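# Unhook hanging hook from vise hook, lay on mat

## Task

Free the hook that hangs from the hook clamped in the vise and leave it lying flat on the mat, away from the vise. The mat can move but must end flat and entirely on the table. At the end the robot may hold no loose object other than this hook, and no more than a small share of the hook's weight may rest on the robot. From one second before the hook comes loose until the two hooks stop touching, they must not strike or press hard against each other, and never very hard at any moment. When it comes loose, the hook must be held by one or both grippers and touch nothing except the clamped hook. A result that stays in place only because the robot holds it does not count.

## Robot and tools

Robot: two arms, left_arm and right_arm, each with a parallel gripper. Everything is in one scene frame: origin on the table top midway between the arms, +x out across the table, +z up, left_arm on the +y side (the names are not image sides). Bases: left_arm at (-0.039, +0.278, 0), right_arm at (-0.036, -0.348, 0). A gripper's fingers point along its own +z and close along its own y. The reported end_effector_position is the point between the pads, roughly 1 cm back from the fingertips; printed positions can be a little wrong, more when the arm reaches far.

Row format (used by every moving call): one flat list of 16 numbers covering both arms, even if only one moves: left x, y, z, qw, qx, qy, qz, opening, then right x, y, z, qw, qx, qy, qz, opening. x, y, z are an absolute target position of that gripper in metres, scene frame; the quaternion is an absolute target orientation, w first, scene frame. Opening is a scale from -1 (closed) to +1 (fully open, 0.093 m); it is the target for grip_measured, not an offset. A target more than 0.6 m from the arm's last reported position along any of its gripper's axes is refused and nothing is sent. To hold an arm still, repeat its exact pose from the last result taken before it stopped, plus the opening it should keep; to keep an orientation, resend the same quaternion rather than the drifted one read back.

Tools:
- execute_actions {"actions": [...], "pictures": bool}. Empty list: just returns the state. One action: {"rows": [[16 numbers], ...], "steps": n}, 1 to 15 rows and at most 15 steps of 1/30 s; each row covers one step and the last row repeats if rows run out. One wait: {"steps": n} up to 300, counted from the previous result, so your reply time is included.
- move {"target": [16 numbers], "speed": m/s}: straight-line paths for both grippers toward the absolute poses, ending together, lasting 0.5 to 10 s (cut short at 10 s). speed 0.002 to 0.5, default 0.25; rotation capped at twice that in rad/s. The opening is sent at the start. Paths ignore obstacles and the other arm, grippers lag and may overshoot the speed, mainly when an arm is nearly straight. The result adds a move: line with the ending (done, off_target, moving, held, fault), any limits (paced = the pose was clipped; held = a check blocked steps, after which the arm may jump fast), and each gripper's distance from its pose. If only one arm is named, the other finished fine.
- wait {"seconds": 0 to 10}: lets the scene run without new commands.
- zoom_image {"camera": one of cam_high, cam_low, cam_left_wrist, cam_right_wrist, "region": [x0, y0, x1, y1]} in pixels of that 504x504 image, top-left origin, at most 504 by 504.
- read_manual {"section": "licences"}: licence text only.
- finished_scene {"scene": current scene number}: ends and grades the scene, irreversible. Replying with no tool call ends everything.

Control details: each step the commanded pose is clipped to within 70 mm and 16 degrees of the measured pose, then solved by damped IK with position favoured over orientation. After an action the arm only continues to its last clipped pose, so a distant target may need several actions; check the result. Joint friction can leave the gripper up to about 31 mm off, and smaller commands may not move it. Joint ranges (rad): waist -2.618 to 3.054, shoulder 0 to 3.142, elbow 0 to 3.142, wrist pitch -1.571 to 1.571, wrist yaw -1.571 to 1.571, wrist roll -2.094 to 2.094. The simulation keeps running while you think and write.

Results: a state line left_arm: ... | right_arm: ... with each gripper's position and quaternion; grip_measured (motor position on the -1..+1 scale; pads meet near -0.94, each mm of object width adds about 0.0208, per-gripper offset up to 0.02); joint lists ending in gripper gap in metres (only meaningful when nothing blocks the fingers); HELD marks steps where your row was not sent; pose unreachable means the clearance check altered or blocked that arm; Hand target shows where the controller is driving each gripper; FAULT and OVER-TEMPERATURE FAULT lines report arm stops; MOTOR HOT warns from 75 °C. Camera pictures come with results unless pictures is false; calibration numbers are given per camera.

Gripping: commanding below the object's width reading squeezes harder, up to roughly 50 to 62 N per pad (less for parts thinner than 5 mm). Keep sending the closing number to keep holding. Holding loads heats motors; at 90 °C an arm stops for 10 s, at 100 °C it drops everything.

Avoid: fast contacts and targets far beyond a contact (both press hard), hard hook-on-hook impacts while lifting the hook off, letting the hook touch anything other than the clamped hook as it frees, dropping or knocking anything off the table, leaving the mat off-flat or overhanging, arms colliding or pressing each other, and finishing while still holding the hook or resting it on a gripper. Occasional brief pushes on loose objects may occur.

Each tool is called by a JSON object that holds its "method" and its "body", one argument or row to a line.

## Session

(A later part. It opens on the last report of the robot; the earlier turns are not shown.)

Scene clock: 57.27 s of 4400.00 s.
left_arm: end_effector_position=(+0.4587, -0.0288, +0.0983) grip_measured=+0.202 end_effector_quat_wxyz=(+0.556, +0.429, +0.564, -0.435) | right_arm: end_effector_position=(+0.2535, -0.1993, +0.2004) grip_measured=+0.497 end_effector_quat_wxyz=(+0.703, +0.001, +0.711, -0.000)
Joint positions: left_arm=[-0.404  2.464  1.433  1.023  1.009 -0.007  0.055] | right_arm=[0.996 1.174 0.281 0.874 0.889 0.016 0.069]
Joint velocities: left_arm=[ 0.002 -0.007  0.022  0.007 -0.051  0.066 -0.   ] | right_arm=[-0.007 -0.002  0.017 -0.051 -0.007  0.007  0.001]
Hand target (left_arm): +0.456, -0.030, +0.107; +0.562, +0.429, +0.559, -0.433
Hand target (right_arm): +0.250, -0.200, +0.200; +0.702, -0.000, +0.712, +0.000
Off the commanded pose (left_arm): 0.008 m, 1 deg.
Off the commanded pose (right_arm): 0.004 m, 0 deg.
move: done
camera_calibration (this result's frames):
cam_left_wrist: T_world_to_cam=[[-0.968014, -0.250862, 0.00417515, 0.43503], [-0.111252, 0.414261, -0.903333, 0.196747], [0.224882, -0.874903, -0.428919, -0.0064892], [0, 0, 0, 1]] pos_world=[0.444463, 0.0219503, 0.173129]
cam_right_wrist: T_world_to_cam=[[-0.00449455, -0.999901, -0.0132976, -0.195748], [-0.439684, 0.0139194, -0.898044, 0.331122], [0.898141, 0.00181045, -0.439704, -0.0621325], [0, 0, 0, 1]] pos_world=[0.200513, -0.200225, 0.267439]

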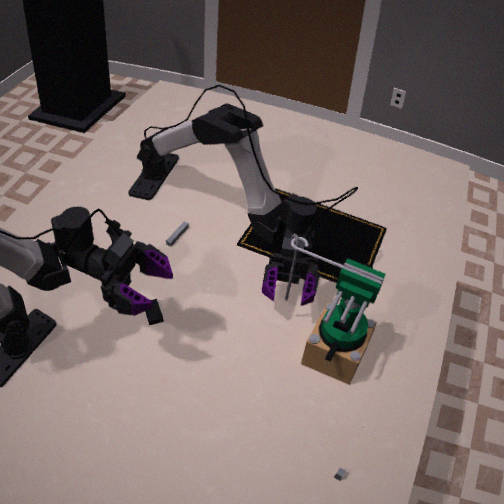

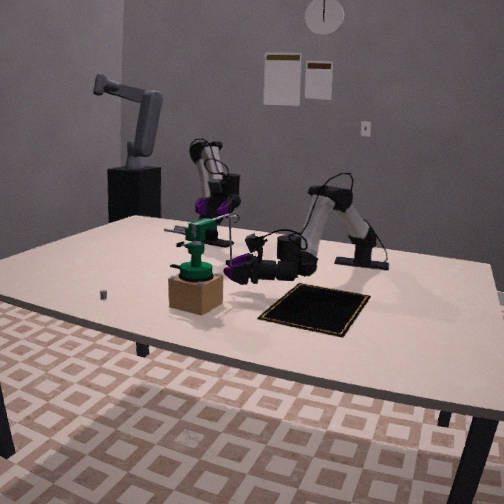

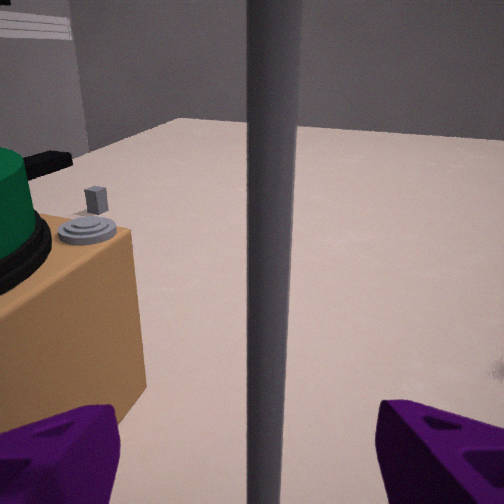

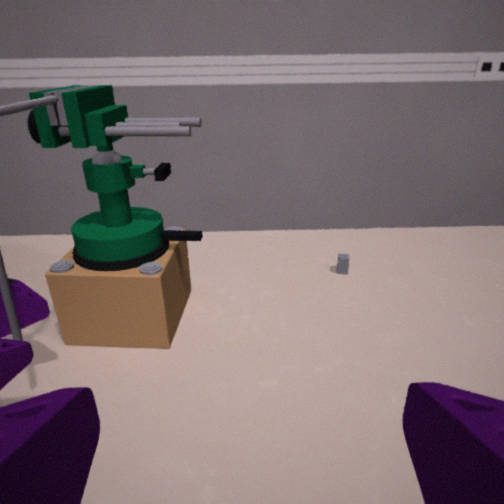

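{"method": "move", "body": {
  "target": [0.455, -0.005, 0.105, 0.561, 0.431, 0.561, -0.431, 0.2, 0.25, -0.2, 0.2, 0.7, 0, 0.71, 0, 0.5],
  "speed": 0.05
}}

{"method": "move", "body": {
  "target": [0.455, -0.005, 0.105, 0.561, 0.431, 0.561, -0.431, -1, 0.25, -0.2, 0.2, 0.7, 0, 0.71, 0, 0.5]
}}

{"method": "move", "body": {
  "target": [0.455, -0.005, 0.17, 0.561, 0.431, 0.561, -0.431, -1, 0.25, -0.2, 0.2, 0.7, 0, 0.71, 0, 0.5],
  "speed": 0.03
}}

{"method": "zoom_image", "body": {
  "camera": "cam_high",
  "region": [260, 200, 360, 300]
}}

{"method": "zoom_image", "body": {
  "camera": "cam_low",
  "region": [200, 180, 300, 280]
}}

Scene clock: 62.17 s of 4400.00 s.
left_arm: end_effector_position=(+0.4573, -0.0101, +0.0959) grip_measured=+0.202 end_effector_quat_wxyz=(+0.551, +0.426, +0.570, -0.436) | right_arm: end_effector_position=(+0.2535, -0.1993, +0.2003) grip_measured=+0.497 end_effector_quat_wxyz=(+0.703, +0.001, +0.711, -0.000)
Joint positions: left_arm=[-0.368  2.445  1.392  1.029  1.041 -0.007  0.055] | right_arm=[0.996 1.174 0.281 0.873 0.889 0.016 0.069]
Joint velocities: left_arm=[-0.012  0.002  0.007 -0.007 -0.007 -0.037 -0.001] | right_arm=[-0.007  0.007  0.007 -0.022 -0.022  0.022 -0.001]
Hand target (left_arm): +0.455, -0.005, +0.104; +0.560, +0.431, +0.561, -0.431
Hand target (right_arm): +0.250, -0.200, +0.200; +0.702, -0.000, +0.712, +0.000
Off the commanded pose (left_arm): 0.011 m, 2 deg.
Off the commanded pose (right_arm): 0.004 m, 0 deg.
move: off_target (left_arm)
camera_calibration (this result's frames):
cam_left_wrist: T_world_to_cam=[[-0.966675, -0.25534, 0.0184726, 0.436368], [-0.127466, 0.417473, -0.899705, 0.193824], [0.222019, -0.872076, -0.436108, 0.0112255], [0, 0, 0, 1]] pos_world=[0.444039, 0.0402953, 0.171219]
cam_right_wrist: T_world_to_cam=[[-0.00449772, -0.999905, -0.0130008, -0.195809], [-0.439901, 0.0136538, -0.897943, 0.331041], [0.898035, 0.00168036, -0.43992, -0.0621176], [0, 0, 0, 1]] pos_world=[0.200528, -0.200206, 0.267383]

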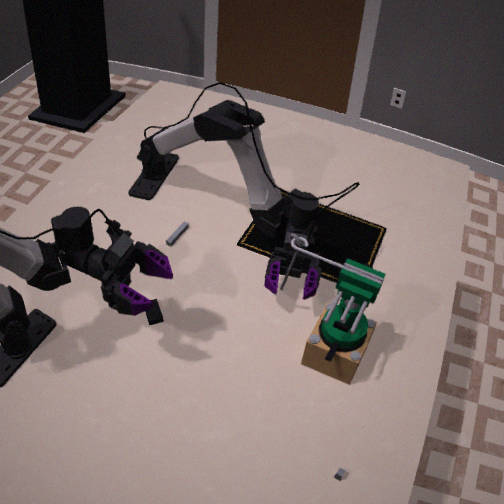

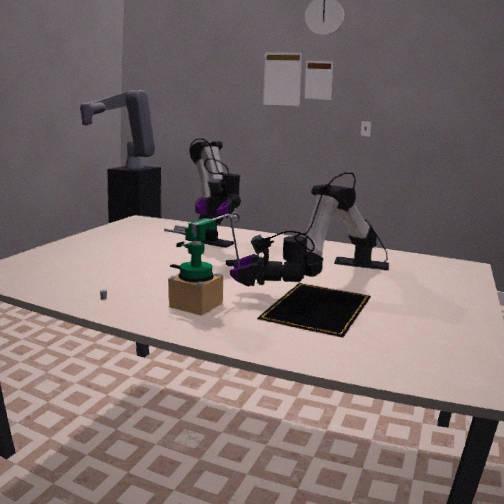

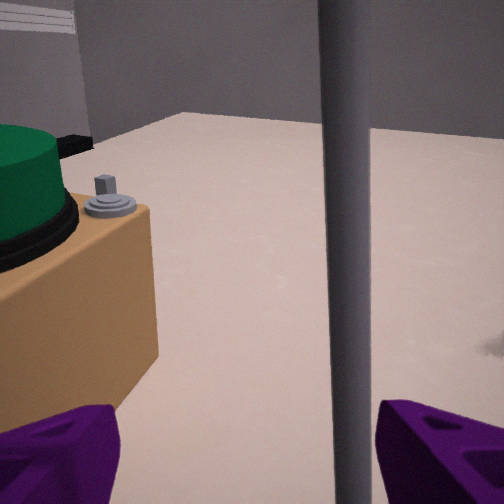

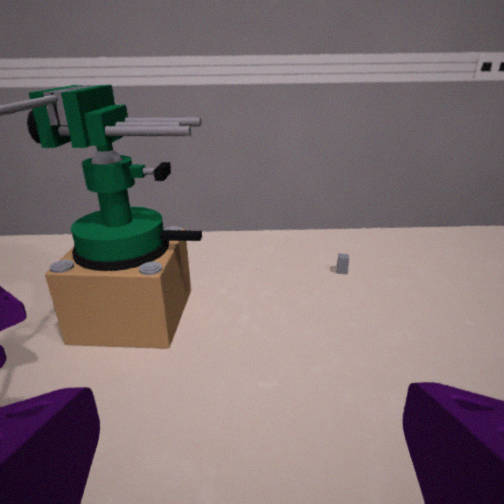

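Scene clock: 62.87 s of 4400.00 s.
left_arm: end_effector_position=(+0.4569, -0.0102, +0.0962) grip_measured=-0.990 end_effector_quat_wxyz=(+0.551, +0.427, +0.569, -0.436) | right_arm: end_effector_position=(+0.2535, -0.1993, +0.2003) grip_measured=+0.497 end_effector_quat_wxyz=(+0.703, +0.001, +0.711, -0.000)
Joint positions: left_arm=[-0.368  2.445  1.392  1.03   1.043 -0.005  0.   ] | right_arm=[0.996 1.174 0.281 0.873 0.889 0.016 0.069]
Joint velocities: left_arm=[-0.037 -0.022  0.012 -0.095  0.007  0.051  0.   ] | right_arm=[-0.027  0.012 -0.027 -0.081 -0.066 -0.051  0.001]
Hand target (left_arm): +0.455, -0.005, +0.105; +0.561, +0.431, +0.561, -0.431
Hand target (right_arm): +0.250, -0.200, +0.200; +0.702, +0.000, +0.712, -0.000
Off the commanded pose (left_arm): 0.010 m, 2 deg.
Off the commanded pose (right_arm): 0.004 m, 0 deg.
move: done
camera_calibration (this result's frames):
cam_left_wrist: T_world_to_cam=[[-0.967407, -0.25274, 0.0156599, 0.43655], [-0.123707, 0.417741, -0.900105, 0.192369], [0.220951, -0.872705, -0.435392, 0.0117417], [0, 0, 0, 1]] pos_world=[0.443525, 0.0402204, 0.171428]
cam_right_wrist: T_world_to_cam=[[-0.00487901, -0.999904, -0.0129961, -0.195777], [-0.43989, 0.0138174, -0.897945, 0.331073], [0.898038, 0.00133579, -0.439915, -0.0621874], [0, 0, 0, 1]] pos_world=[0.200527, -0.20025, 0.267384]

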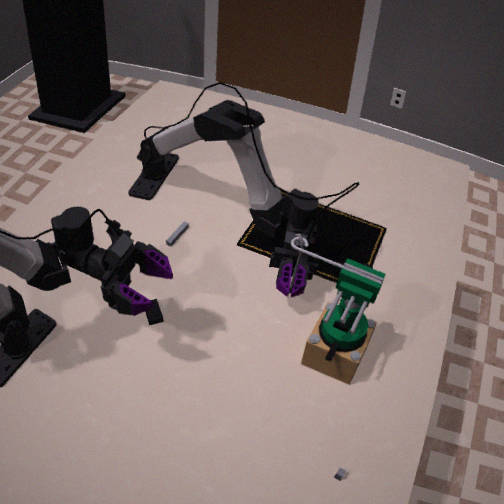

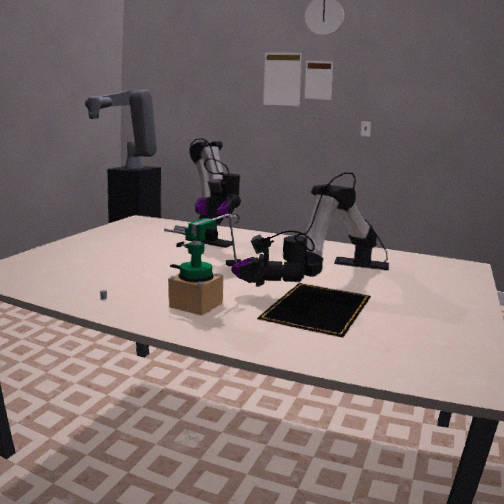

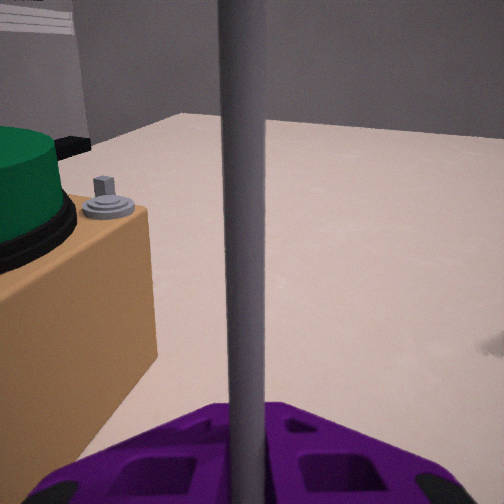

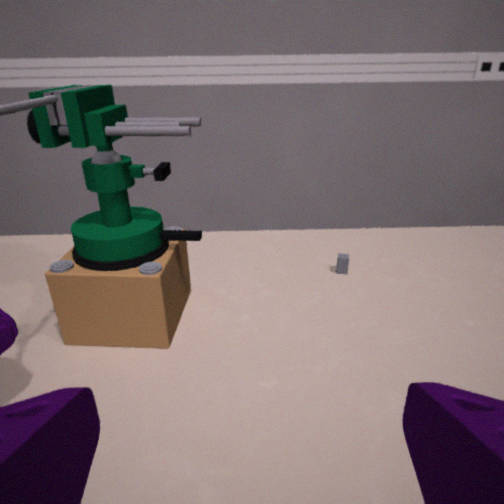

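Scene clock: 65.57 s of 4400.00 s.
left_arm: end_effector_position=(+0.4438, -0.0083, +0.1107) grip_measured=-0.989 end_effector_quat_wxyz=(+0.500, +0.418, +0.607, -0.454) | right_arm: end_effector_position=(+0.2535, -0.1993, +0.2002) grip_measured=+0.497 end_effector_quat_wxyz=(+0.703, +0.001, +0.712, -0.000)
Joint positions: left_arm=[-0.368  2.32   1.352  0.786  1.063  0.025  0.   ] | right_arm=[0.996 1.174 0.281 0.873 0.889 0.016 0.069]
Joint velocities: left_arm=[-0.012 -0.002  0.002 -0.066 -0.037 -0.022  0.   ] | right_arm=[-0.017  0.012  0.012  0.066 -0.081  0.066 -0.   ]
Hand target (left_arm): +0.451, -0.004, +0.169; +0.560, +0.432, +0.561, -0.431
Hand target (right_arm): +0.250, -0.200, +0.200; +0.702, -0.000, +0.712, -0.000
Off the commanded pose (left_arm): 0.060 m, 9 deg.
Off the commanded pose (right_arm): 0.004 m, 0 deg.
move: off_target (left_arm)
camera_calibration (this result's frames):
cam_left_wrist: T_world_to_cam=[[-0.963912, -0.235503, 0.124145, 0.410704], [-0.223683, 0.46358, -0.857356, 0.243064], [0.144359, -0.854185, -0.499528, 0.0638903], [0, 0, 0, 1]] pos_world=[0.441029, 0.0386165, 0.189321]
cam_right_wrist: T_world_to_cam=[[-0.00488211, -0.999907, -0.0126992, -0.195839], [-0.440107, 0.0135518, -0.897843, 0.330993], [0.897932, 0.00120563, -0.440132, -0.0621726], [0, 0, 0, 1]] pos_world=[0.200543, -0.200231, 0.267328]

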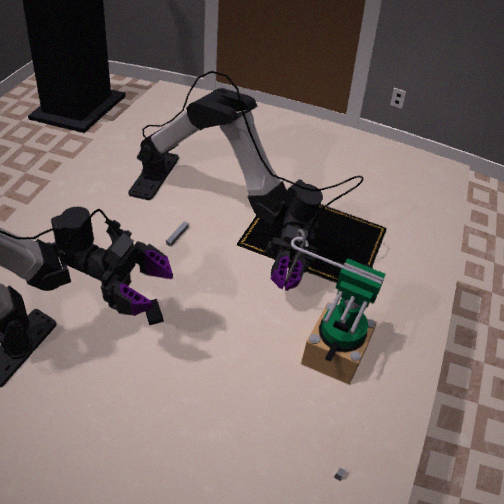

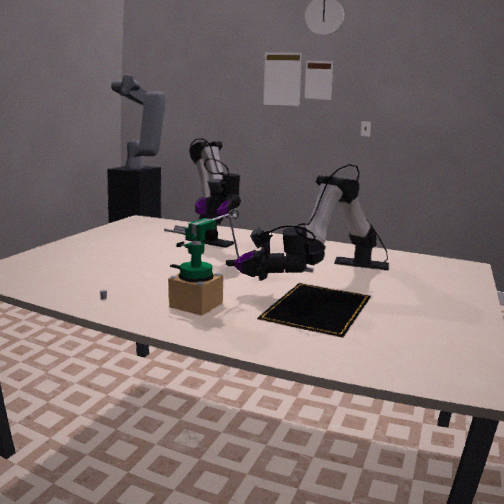

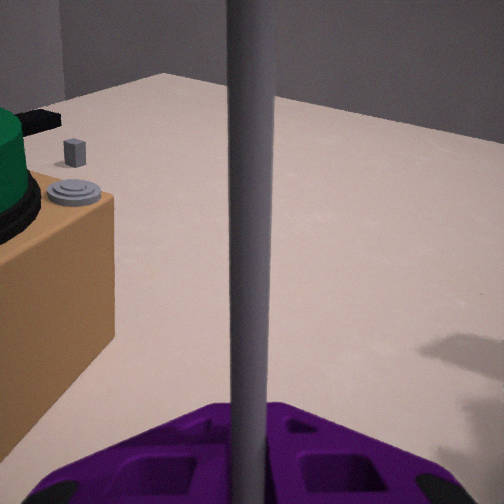

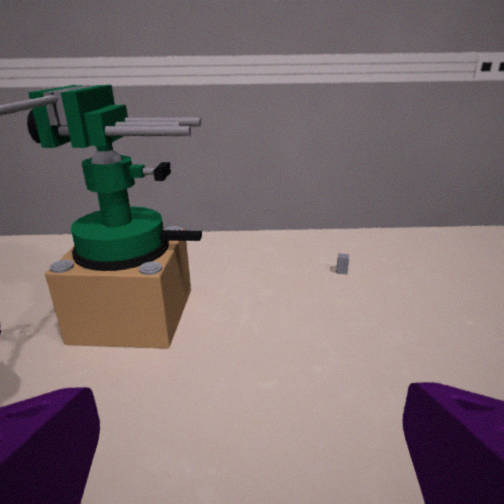

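Region (260, 200, 360, 300) of cam_high's 504x504 image, scaled by 5.040, with more detail than that image has.

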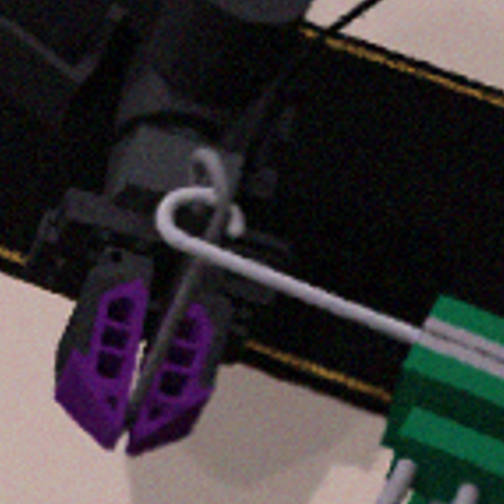

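Region (200, 180, 300, 280) of cam_low's 504x504 image, scaled by 5.040, with more detail than that image has.

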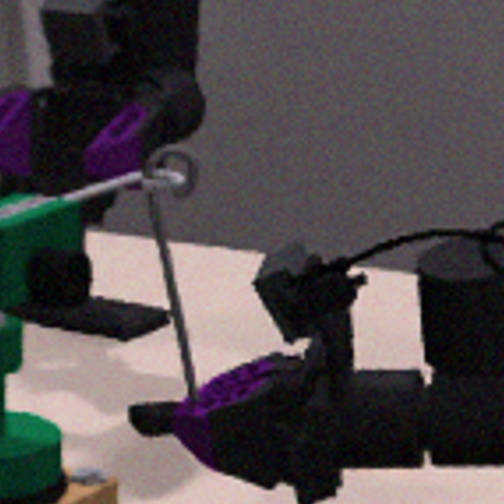

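{"method": "move", "body": {
  "target": [0.45, -0.03, 0.12, 0.561, 0.431, 0.561, -0.431, -1, 0.25, -0.2, 0.2, 0.7, 0, 0.71, 0, 0.5],
  "speed": 0.02
}}

{"method": "zoom_image", "body": {
  "camera": "cam_high",
  "region": [260, 200, 360, 300]
}}

{"method": "zoom_image", "body": {
  "camera": "cam_low",
  "region": [200, 180, 300, 280]
}}

Scene clock: 71.13 s of 4400.00 s.
left_arm: end_effector_position=(+0.4490, -0.0196, +0.1067) grip_measured=-0.990 end_effector_quat_wxyz=(+0.546, +0.421, +0.581, -0.433) | right_arm: end_effector_position=(+0.2535, -0.1993, +0.2002) grip_measured=+0.497 end_effector_quat_wxyz=(+0.703, +0.001, +0.712, -0.000)
Joint positions: left_arm=[-0.395  2.384  1.351  0.979  1.001  0.001  0.   ] | right_arm=[0.996 1.174 0.281 0.873 0.889 0.016 0.069]
Joint velocities: left_arm=[-0.002  0.007  0.002  0.051  0.066 -0.051  0.   ] | right_arm=[ 0.012  0.002 -0.007  0.037  0.022  0.007 -0.   ]
Hand target (left_arm): +0.449, -0.029, +0.121; +0.561, +0.429, +0.560, -0.432
Hand target (right_arm): +0.250, -0.200, +0.200; +0.702, +0.000, +0.712, +0.000
Off the commanded pose (left_arm): 0.017 m, 3 deg.
Off the commanded pose (right_arm): 0.004 m, 0 deg.
move: off_target (left_arm)
camera_calibration (this result's frames):
cam_left_wrist: T_world_to_cam=[[-0.962792, -0.267989, 0.0348244, 0.421972], [-0.150816, 0.425901, -0.892111, 0.216298], [0.224244, -0.86417, -0.450472, 0.0101389], [0, 0, 0, 1]] pos_world=[0.436619, 0.0297241, 0.182834]
cam_right_wrist: T_world_to_cam=[[-0.00488211, -0.999907, -0.0126992, -0.195839], [-0.440107, 0.0135518, -0.897843, 0.330993], [0.897932, 0.00120563, -0.440132, -0.0621726], [0, 0, 0, 1]] pos_world=[0.200543, -0.200231, 0.267328]

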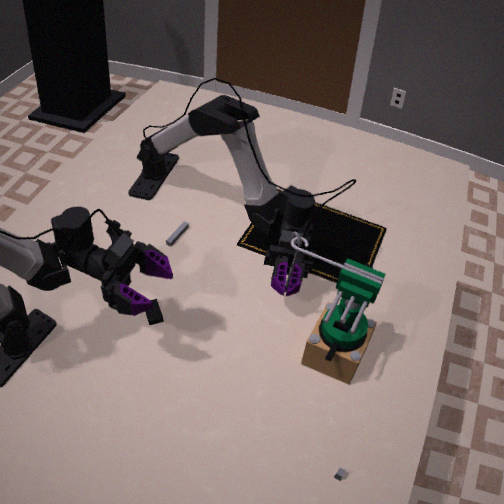

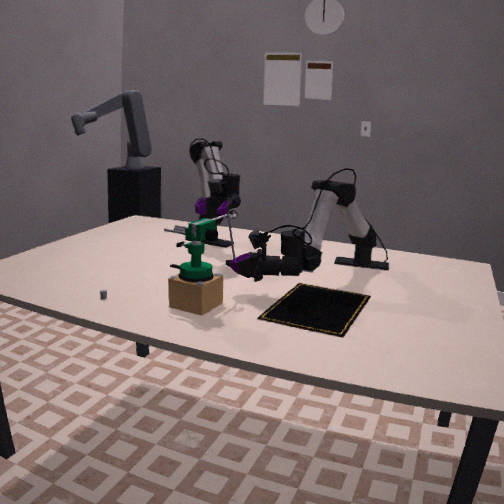

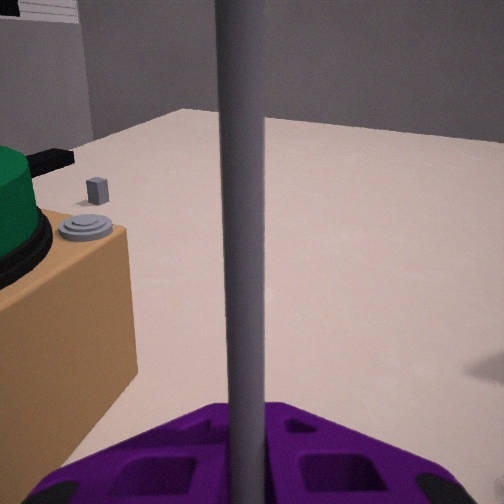

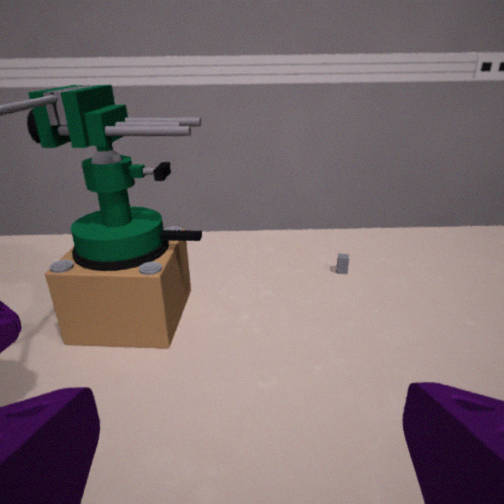

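Region (260, 200, 360, 300) of cam_high's 504x504 image, scaled by 5.040, with more detail than that image has.

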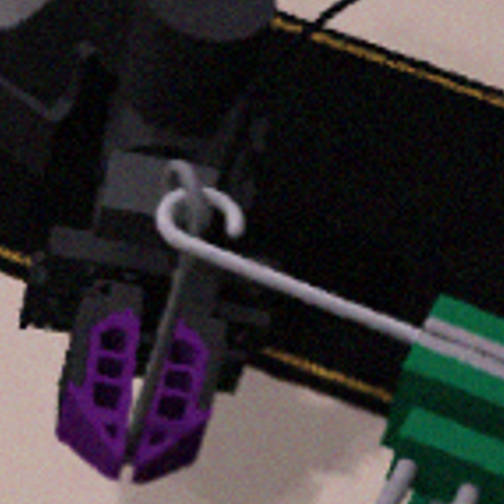

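Region (200, 180, 300, 280) of cam_low's 504x504 image, scaled by 5.040, with more detail than that image has.

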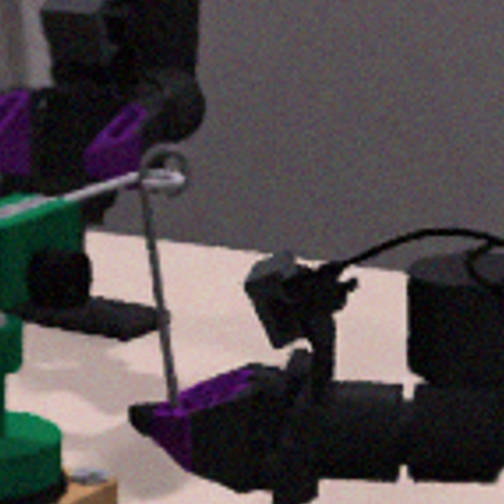

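Seems centred now; lift again.

{"method": "move", "body": {
  "target": [0.452, -0.03, 0.185, 0.561, 0.431, 0.561, -0.431, -1, 0.25, -0.2, 0.2, 0.7, 0, 0.71, 0, 0.5],
  "speed": 0.02
}}

{"method": "zoom_image", "body": {
  "camera": "cam_high",
  "region": [260, 200, 360, 300]
}}

{"method": "zoom_image", "body": {
  "camera": "cam_low",
  "region": [200, 180, 300, 280]
}}

Scene clock: 77.20 s of 4400.00 s.
left_arm: end_effector_position=(+0.4376, -0.0240, +0.1093) grip_measured=-0.989 end_effector_quat_wxyz=(+0.484, +0.414, +0.624, -0.453) | right_arm: end_effector_position=(+0.2535, -0.1993, +0.2002) grip_measured=+0.497 end_effector_quat_wxyz=(+0.703, +0.001, +0.712, -0.000)
Joint positions: left_arm=[-0.406  2.299  1.351  0.716  1.018  0.031  0.   ] | right_arm=[0.996 1.174 0.281 0.873 0.889 0.016 0.069]
Joint velocities: left_arm=[ 0.002  0.002 -0.012 -0.007  0.007  0.007  0.   ] | right_arm=[-0.007 -0.012 -0.007 -0.007  0.037 -0.022 -0.001]
Hand target (left_arm): +0.444, -0.028, +0.185; +0.559, +0.432, +0.561, -0.432
Hand target (right_arm): +0.250, -0.200, +0.200; +0.702, +0.000, +0.712, +0.000
Off the commanded pose (left_arm): 0.077 m, 12 deg.
Off the commanded pose (right_arm): 0.004 m, 0 deg.
move: off_target (left_arm)
camera_calibration (this result's frames):
cam_left_wrist: T_world_to_cam=[[-0.956976, -0.24441, 0.156397, 0.394404], [-0.259995, 0.482939, -0.836165, 0.261788], [0.128837, -0.840853, -0.525707, 0.0606012], [0, 0, 0, 1]] pos_world=[0.437691, 0.0209254, 0.189072]
cam_right_wrist: T_world_to_cam=[[-0.00488211, -0.999907, -0.0126992, -0.195839], [-0.440107, 0.0135518, -0.897843, 0.330993], [0.897932, 0.00120563, -0.440132, -0.0621726], [0, 0, 0, 1]] pos_world=[0.200543, -0.200231, 0.267328]

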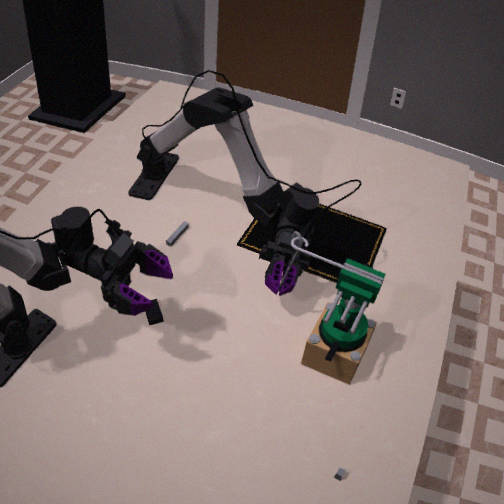

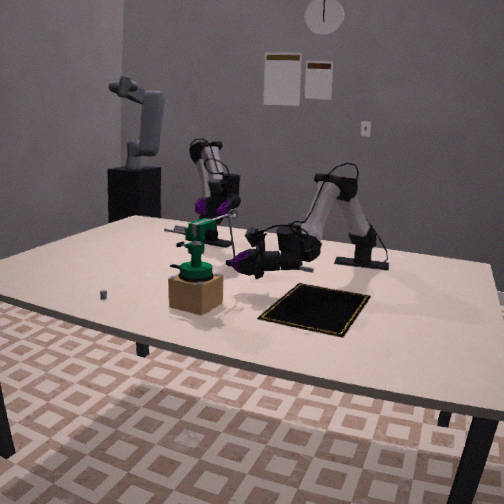

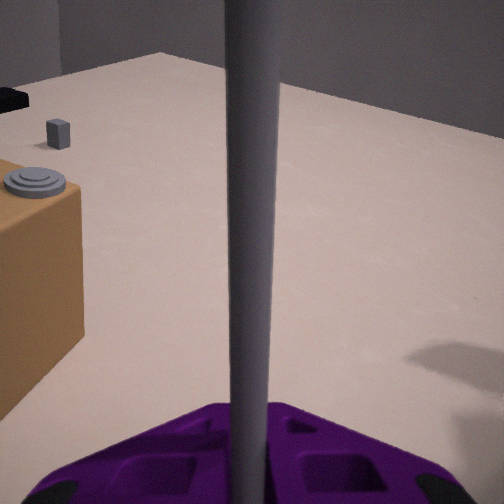

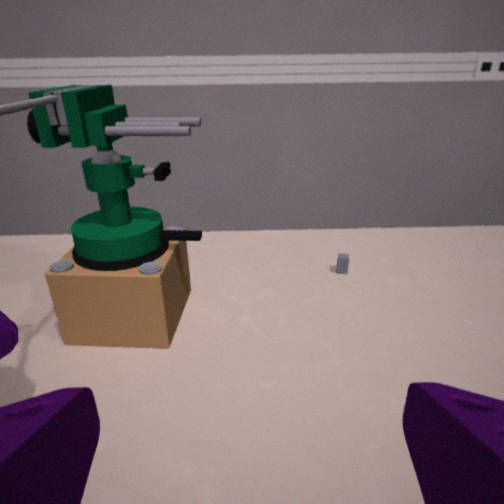

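Region (260, 200, 360, 300) of cam_high's 504x504 image, scaled by 5.040, with more detail than that image has.

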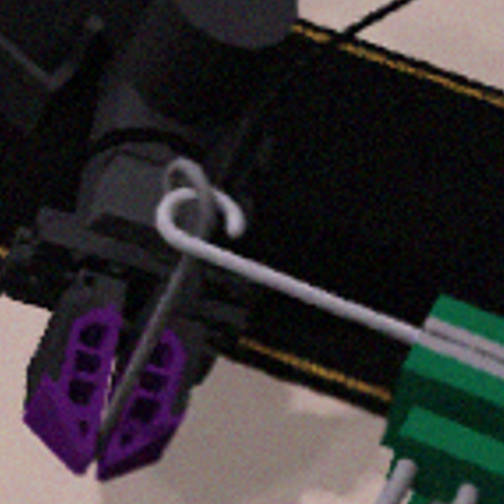

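Region (200, 180, 300, 280) of cam_low's 504x504 image, scaled by 5.040, with more detail than that image has.

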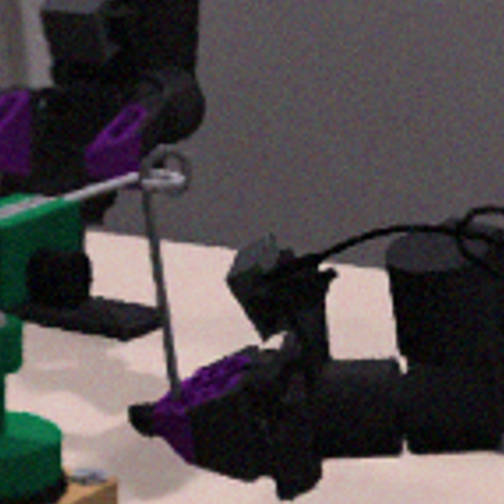

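{"method": "move", "body": {
  "target": [0.45, -0.02, 0.10, 0.561, 0.431, 0.561, -0.431, 0.3, 0.25, -0.2, 0.2, 0.7, 0, 0.71, 0, 0.5],
  "speed": 0.03
}}

{"method": "move", "body": {
  "target": [0.455, -0.015, 0.135, 0.561, 0.431, 0.561, -0.431, 0.3, 0.25, -0.2, 0.2, 0.7, 0, 0.71, 0, 0.5],
  "speed": 0.05
}}

{"method": "zoom_image", "body": {
  "camera": "cam_high",
  "region": [260, 200, 360, 300]
}}

{"method": "zoom_image", "body": {
  "camera": "cam_low",
  "region": [200, 180, 300, 280]
}}

Scene clock: 82.87 s of 4400.00 s.
left_arm: end_effector_position=(+0.4425, -0.0257, +0.0940) grip_measured=+0.298 end_effector_quat_wxyz=(+0.547, +0.433, +0.567, -0.438) | right_arm: end_effector_position=(+0.2535, -0.1993, +0.2002) grip_measured=+0.497 end_effector_quat_wxyz=(+0.703, +0.001, +0.712, -0.000)
Joint positions: left_arm=[-0.406  2.427  1.35   1.045  1.019  0.005  0.06 ] | right_arm=[0.996 1.174 0.281 0.873 0.889 0.016 0.069]
Joint velocities: left_arm=[ 0.002 -0.002  0.002  0.051 -0.037 -0.037 -0.001] | right_arm=[ 0.012 -0.012 -0.007  0.051  0.051 -0.007 -0.   ]
Hand target (left_arm): +0.450, -0.020, +0.100; +0.561, +0.430, +0.561, -0.432
Hand target (right_arm): +0.250, -0.200, +0.200; +0.702, +0.000, +0.712, +0.000
Off the commanded pose (left_arm): 0.011 m, 2 deg.
Off the commanded pose (right_arm): 0.004 m, 0 deg.
move: off_target (left_arm)
camera_calibration (this result's frames):
cam_left_wrist: T_world_to_cam=[[-0.970748, -0.239736, 0.0132007, 0.420758], [-0.11709, 0.424696, -0.897732, 0.192074], [0.209612, -0.873018, -0.440344, 0.00594699], [0, 0, 0, 1]] pos_world=[0.429694, 0.0244898, 0.169495]
cam_right_wrist: T_world_to_cam=[[-0.00488211, -0.999907, -0.0126992, -0.195839], [-0.440107, 0.0135518, -0.897843, 0.330993], [0.897932, 0.00120563, -0.440132, -0.0621726], [0, 0, 0, 1]] pos_world=[0.200543, -0.200231, 0.267328]

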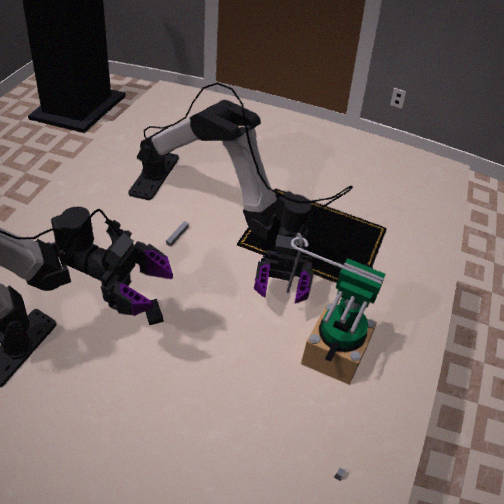

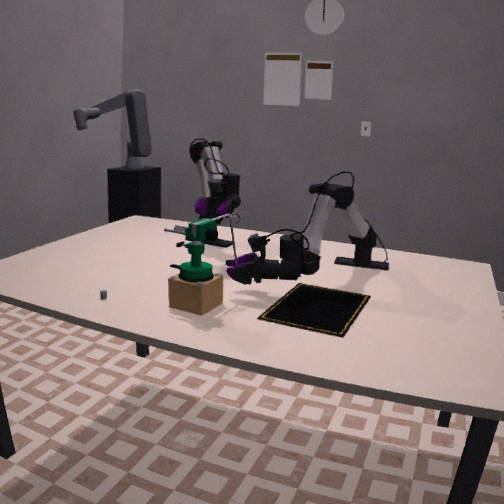

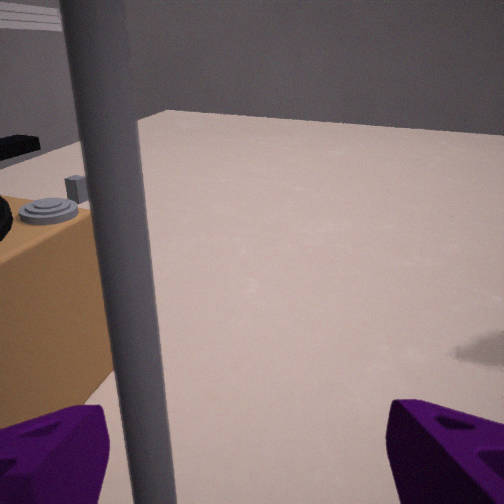

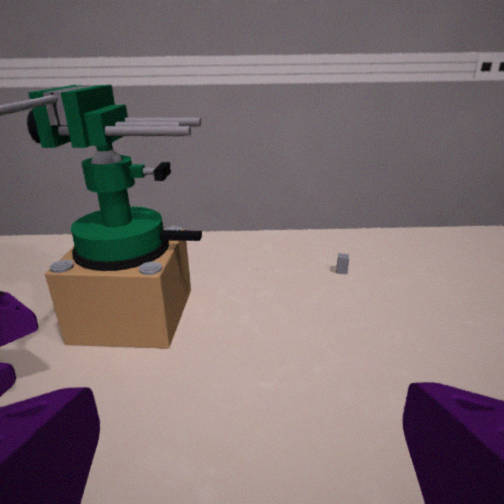

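Scene clock: 84.03 s of 4400.00 s.
left_arm: end_effector_position=(+0.4470, -0.0180, +0.1146) grip_measured=+0.298 end_effector_quat_wxyz=(+0.546, +0.427, +0.574, -0.436) | right_arm: end_effector_position=(+0.2535, -0.1993, +0.2002) grip_measured=+0.497 end_effector_quat_wxyz=(+0.703, +0.001, +0.712, -0.000)
Joint positions: left_arm=[-0.39   2.365  1.35   0.969  1.021  0.005  0.06 ] | right_arm=[0.996 1.174 0.281 0.873 0.889 0.016 0.069]
Joint velocities: left_arm=[-0.017 -0.017  0.002 -0.066 -0.037  0.051  0.   ] | right_arm=[-0.017 -0.007 -0.002 -0.037  0.022 -0.007 -0.   ]
Hand target (left_arm): +0.454, -0.014, +0.135; +0.561, +0.431, +0.561, -0.431
Hand target (right_arm): +0.250, -0.200, +0.200; +0.702, +0.000, +0.712, +0.000
Off the commanded pose (left_arm): 0.022 m, 2 deg.
Off the commanded pose (right_arm): 0.004 m, 0 deg.
move: off_target (left_arm)
camera_calibration (this result's frames):
cam_left_wrist: T_world_to_cam=[[-0.967122, -0.253117, 0.0246338, 0.42353], [-0.134389, 0.426429, -0.894482, 0.215275], [0.215904, -0.868383, -0.446425, 0.0187049], [0, 0, 0, 1]] pos_world=[0.434497, 0.0316463, 0.190477]
cam_right_wrist: T_world_to_cam=[[-0.00488211, -0.999907, -0.0126992, -0.195839], [-0.440107, 0.0135518, -0.897843, 0.330993], [0.897932, 0.00120563, -0.440132, -0.0621726], [0, 0, 0, 1]] pos_world=[0.200543, -0.200231, 0.267328]

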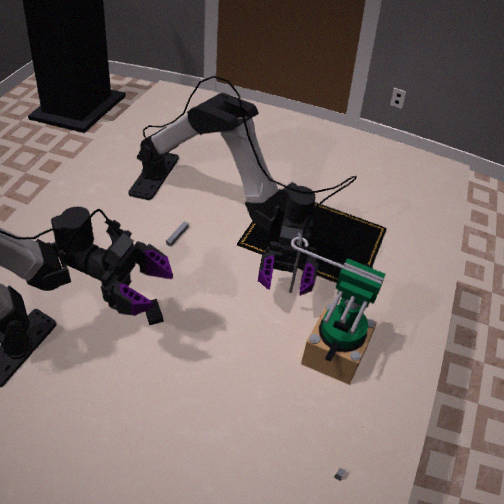

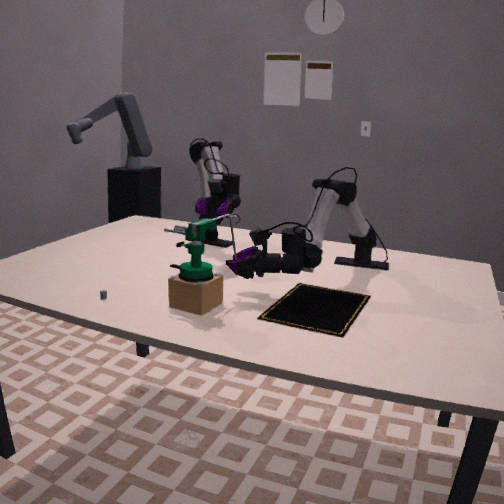

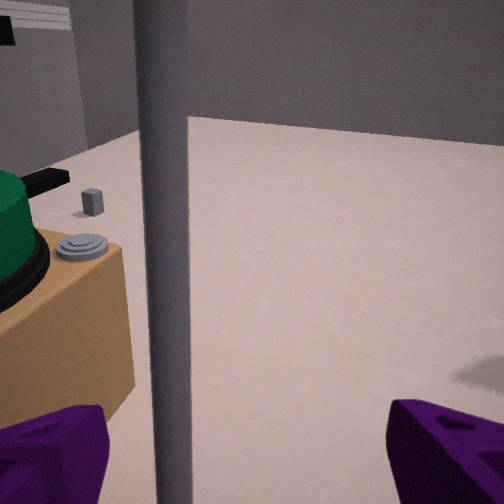

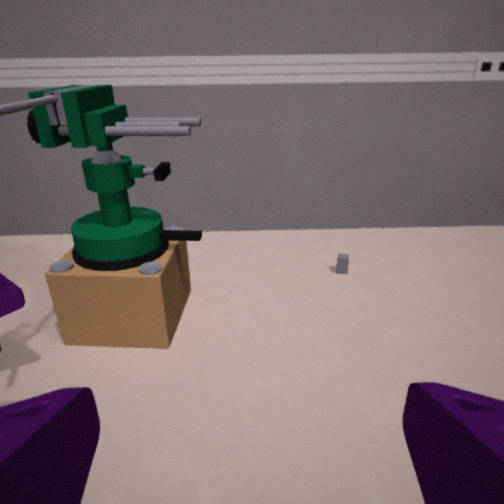

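Region (260, 200, 360, 300) of cam_high's 504x504 image, scaled by 5.040, with more detail than that image has.

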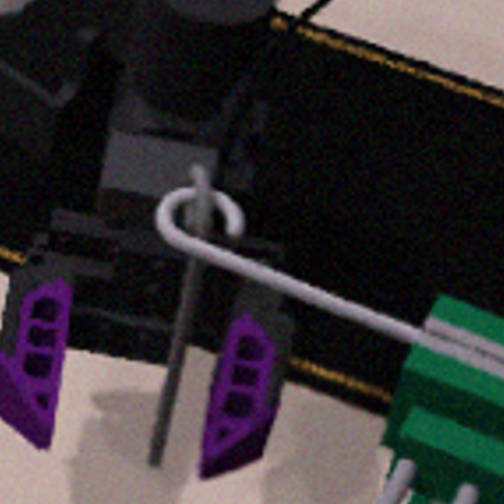

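Region (200, 180, 300, 280) of cam_low's 504x504 image, scaled by 5.040, with more detail than that image has.

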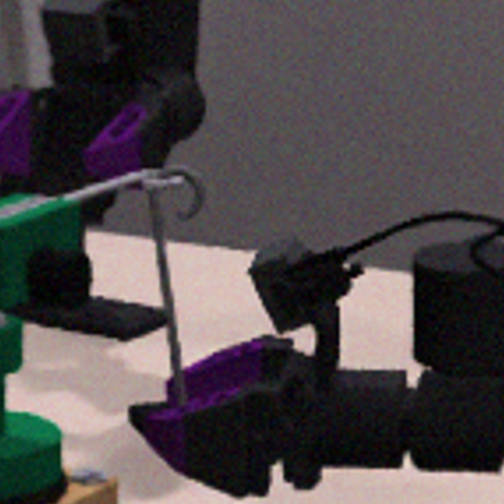

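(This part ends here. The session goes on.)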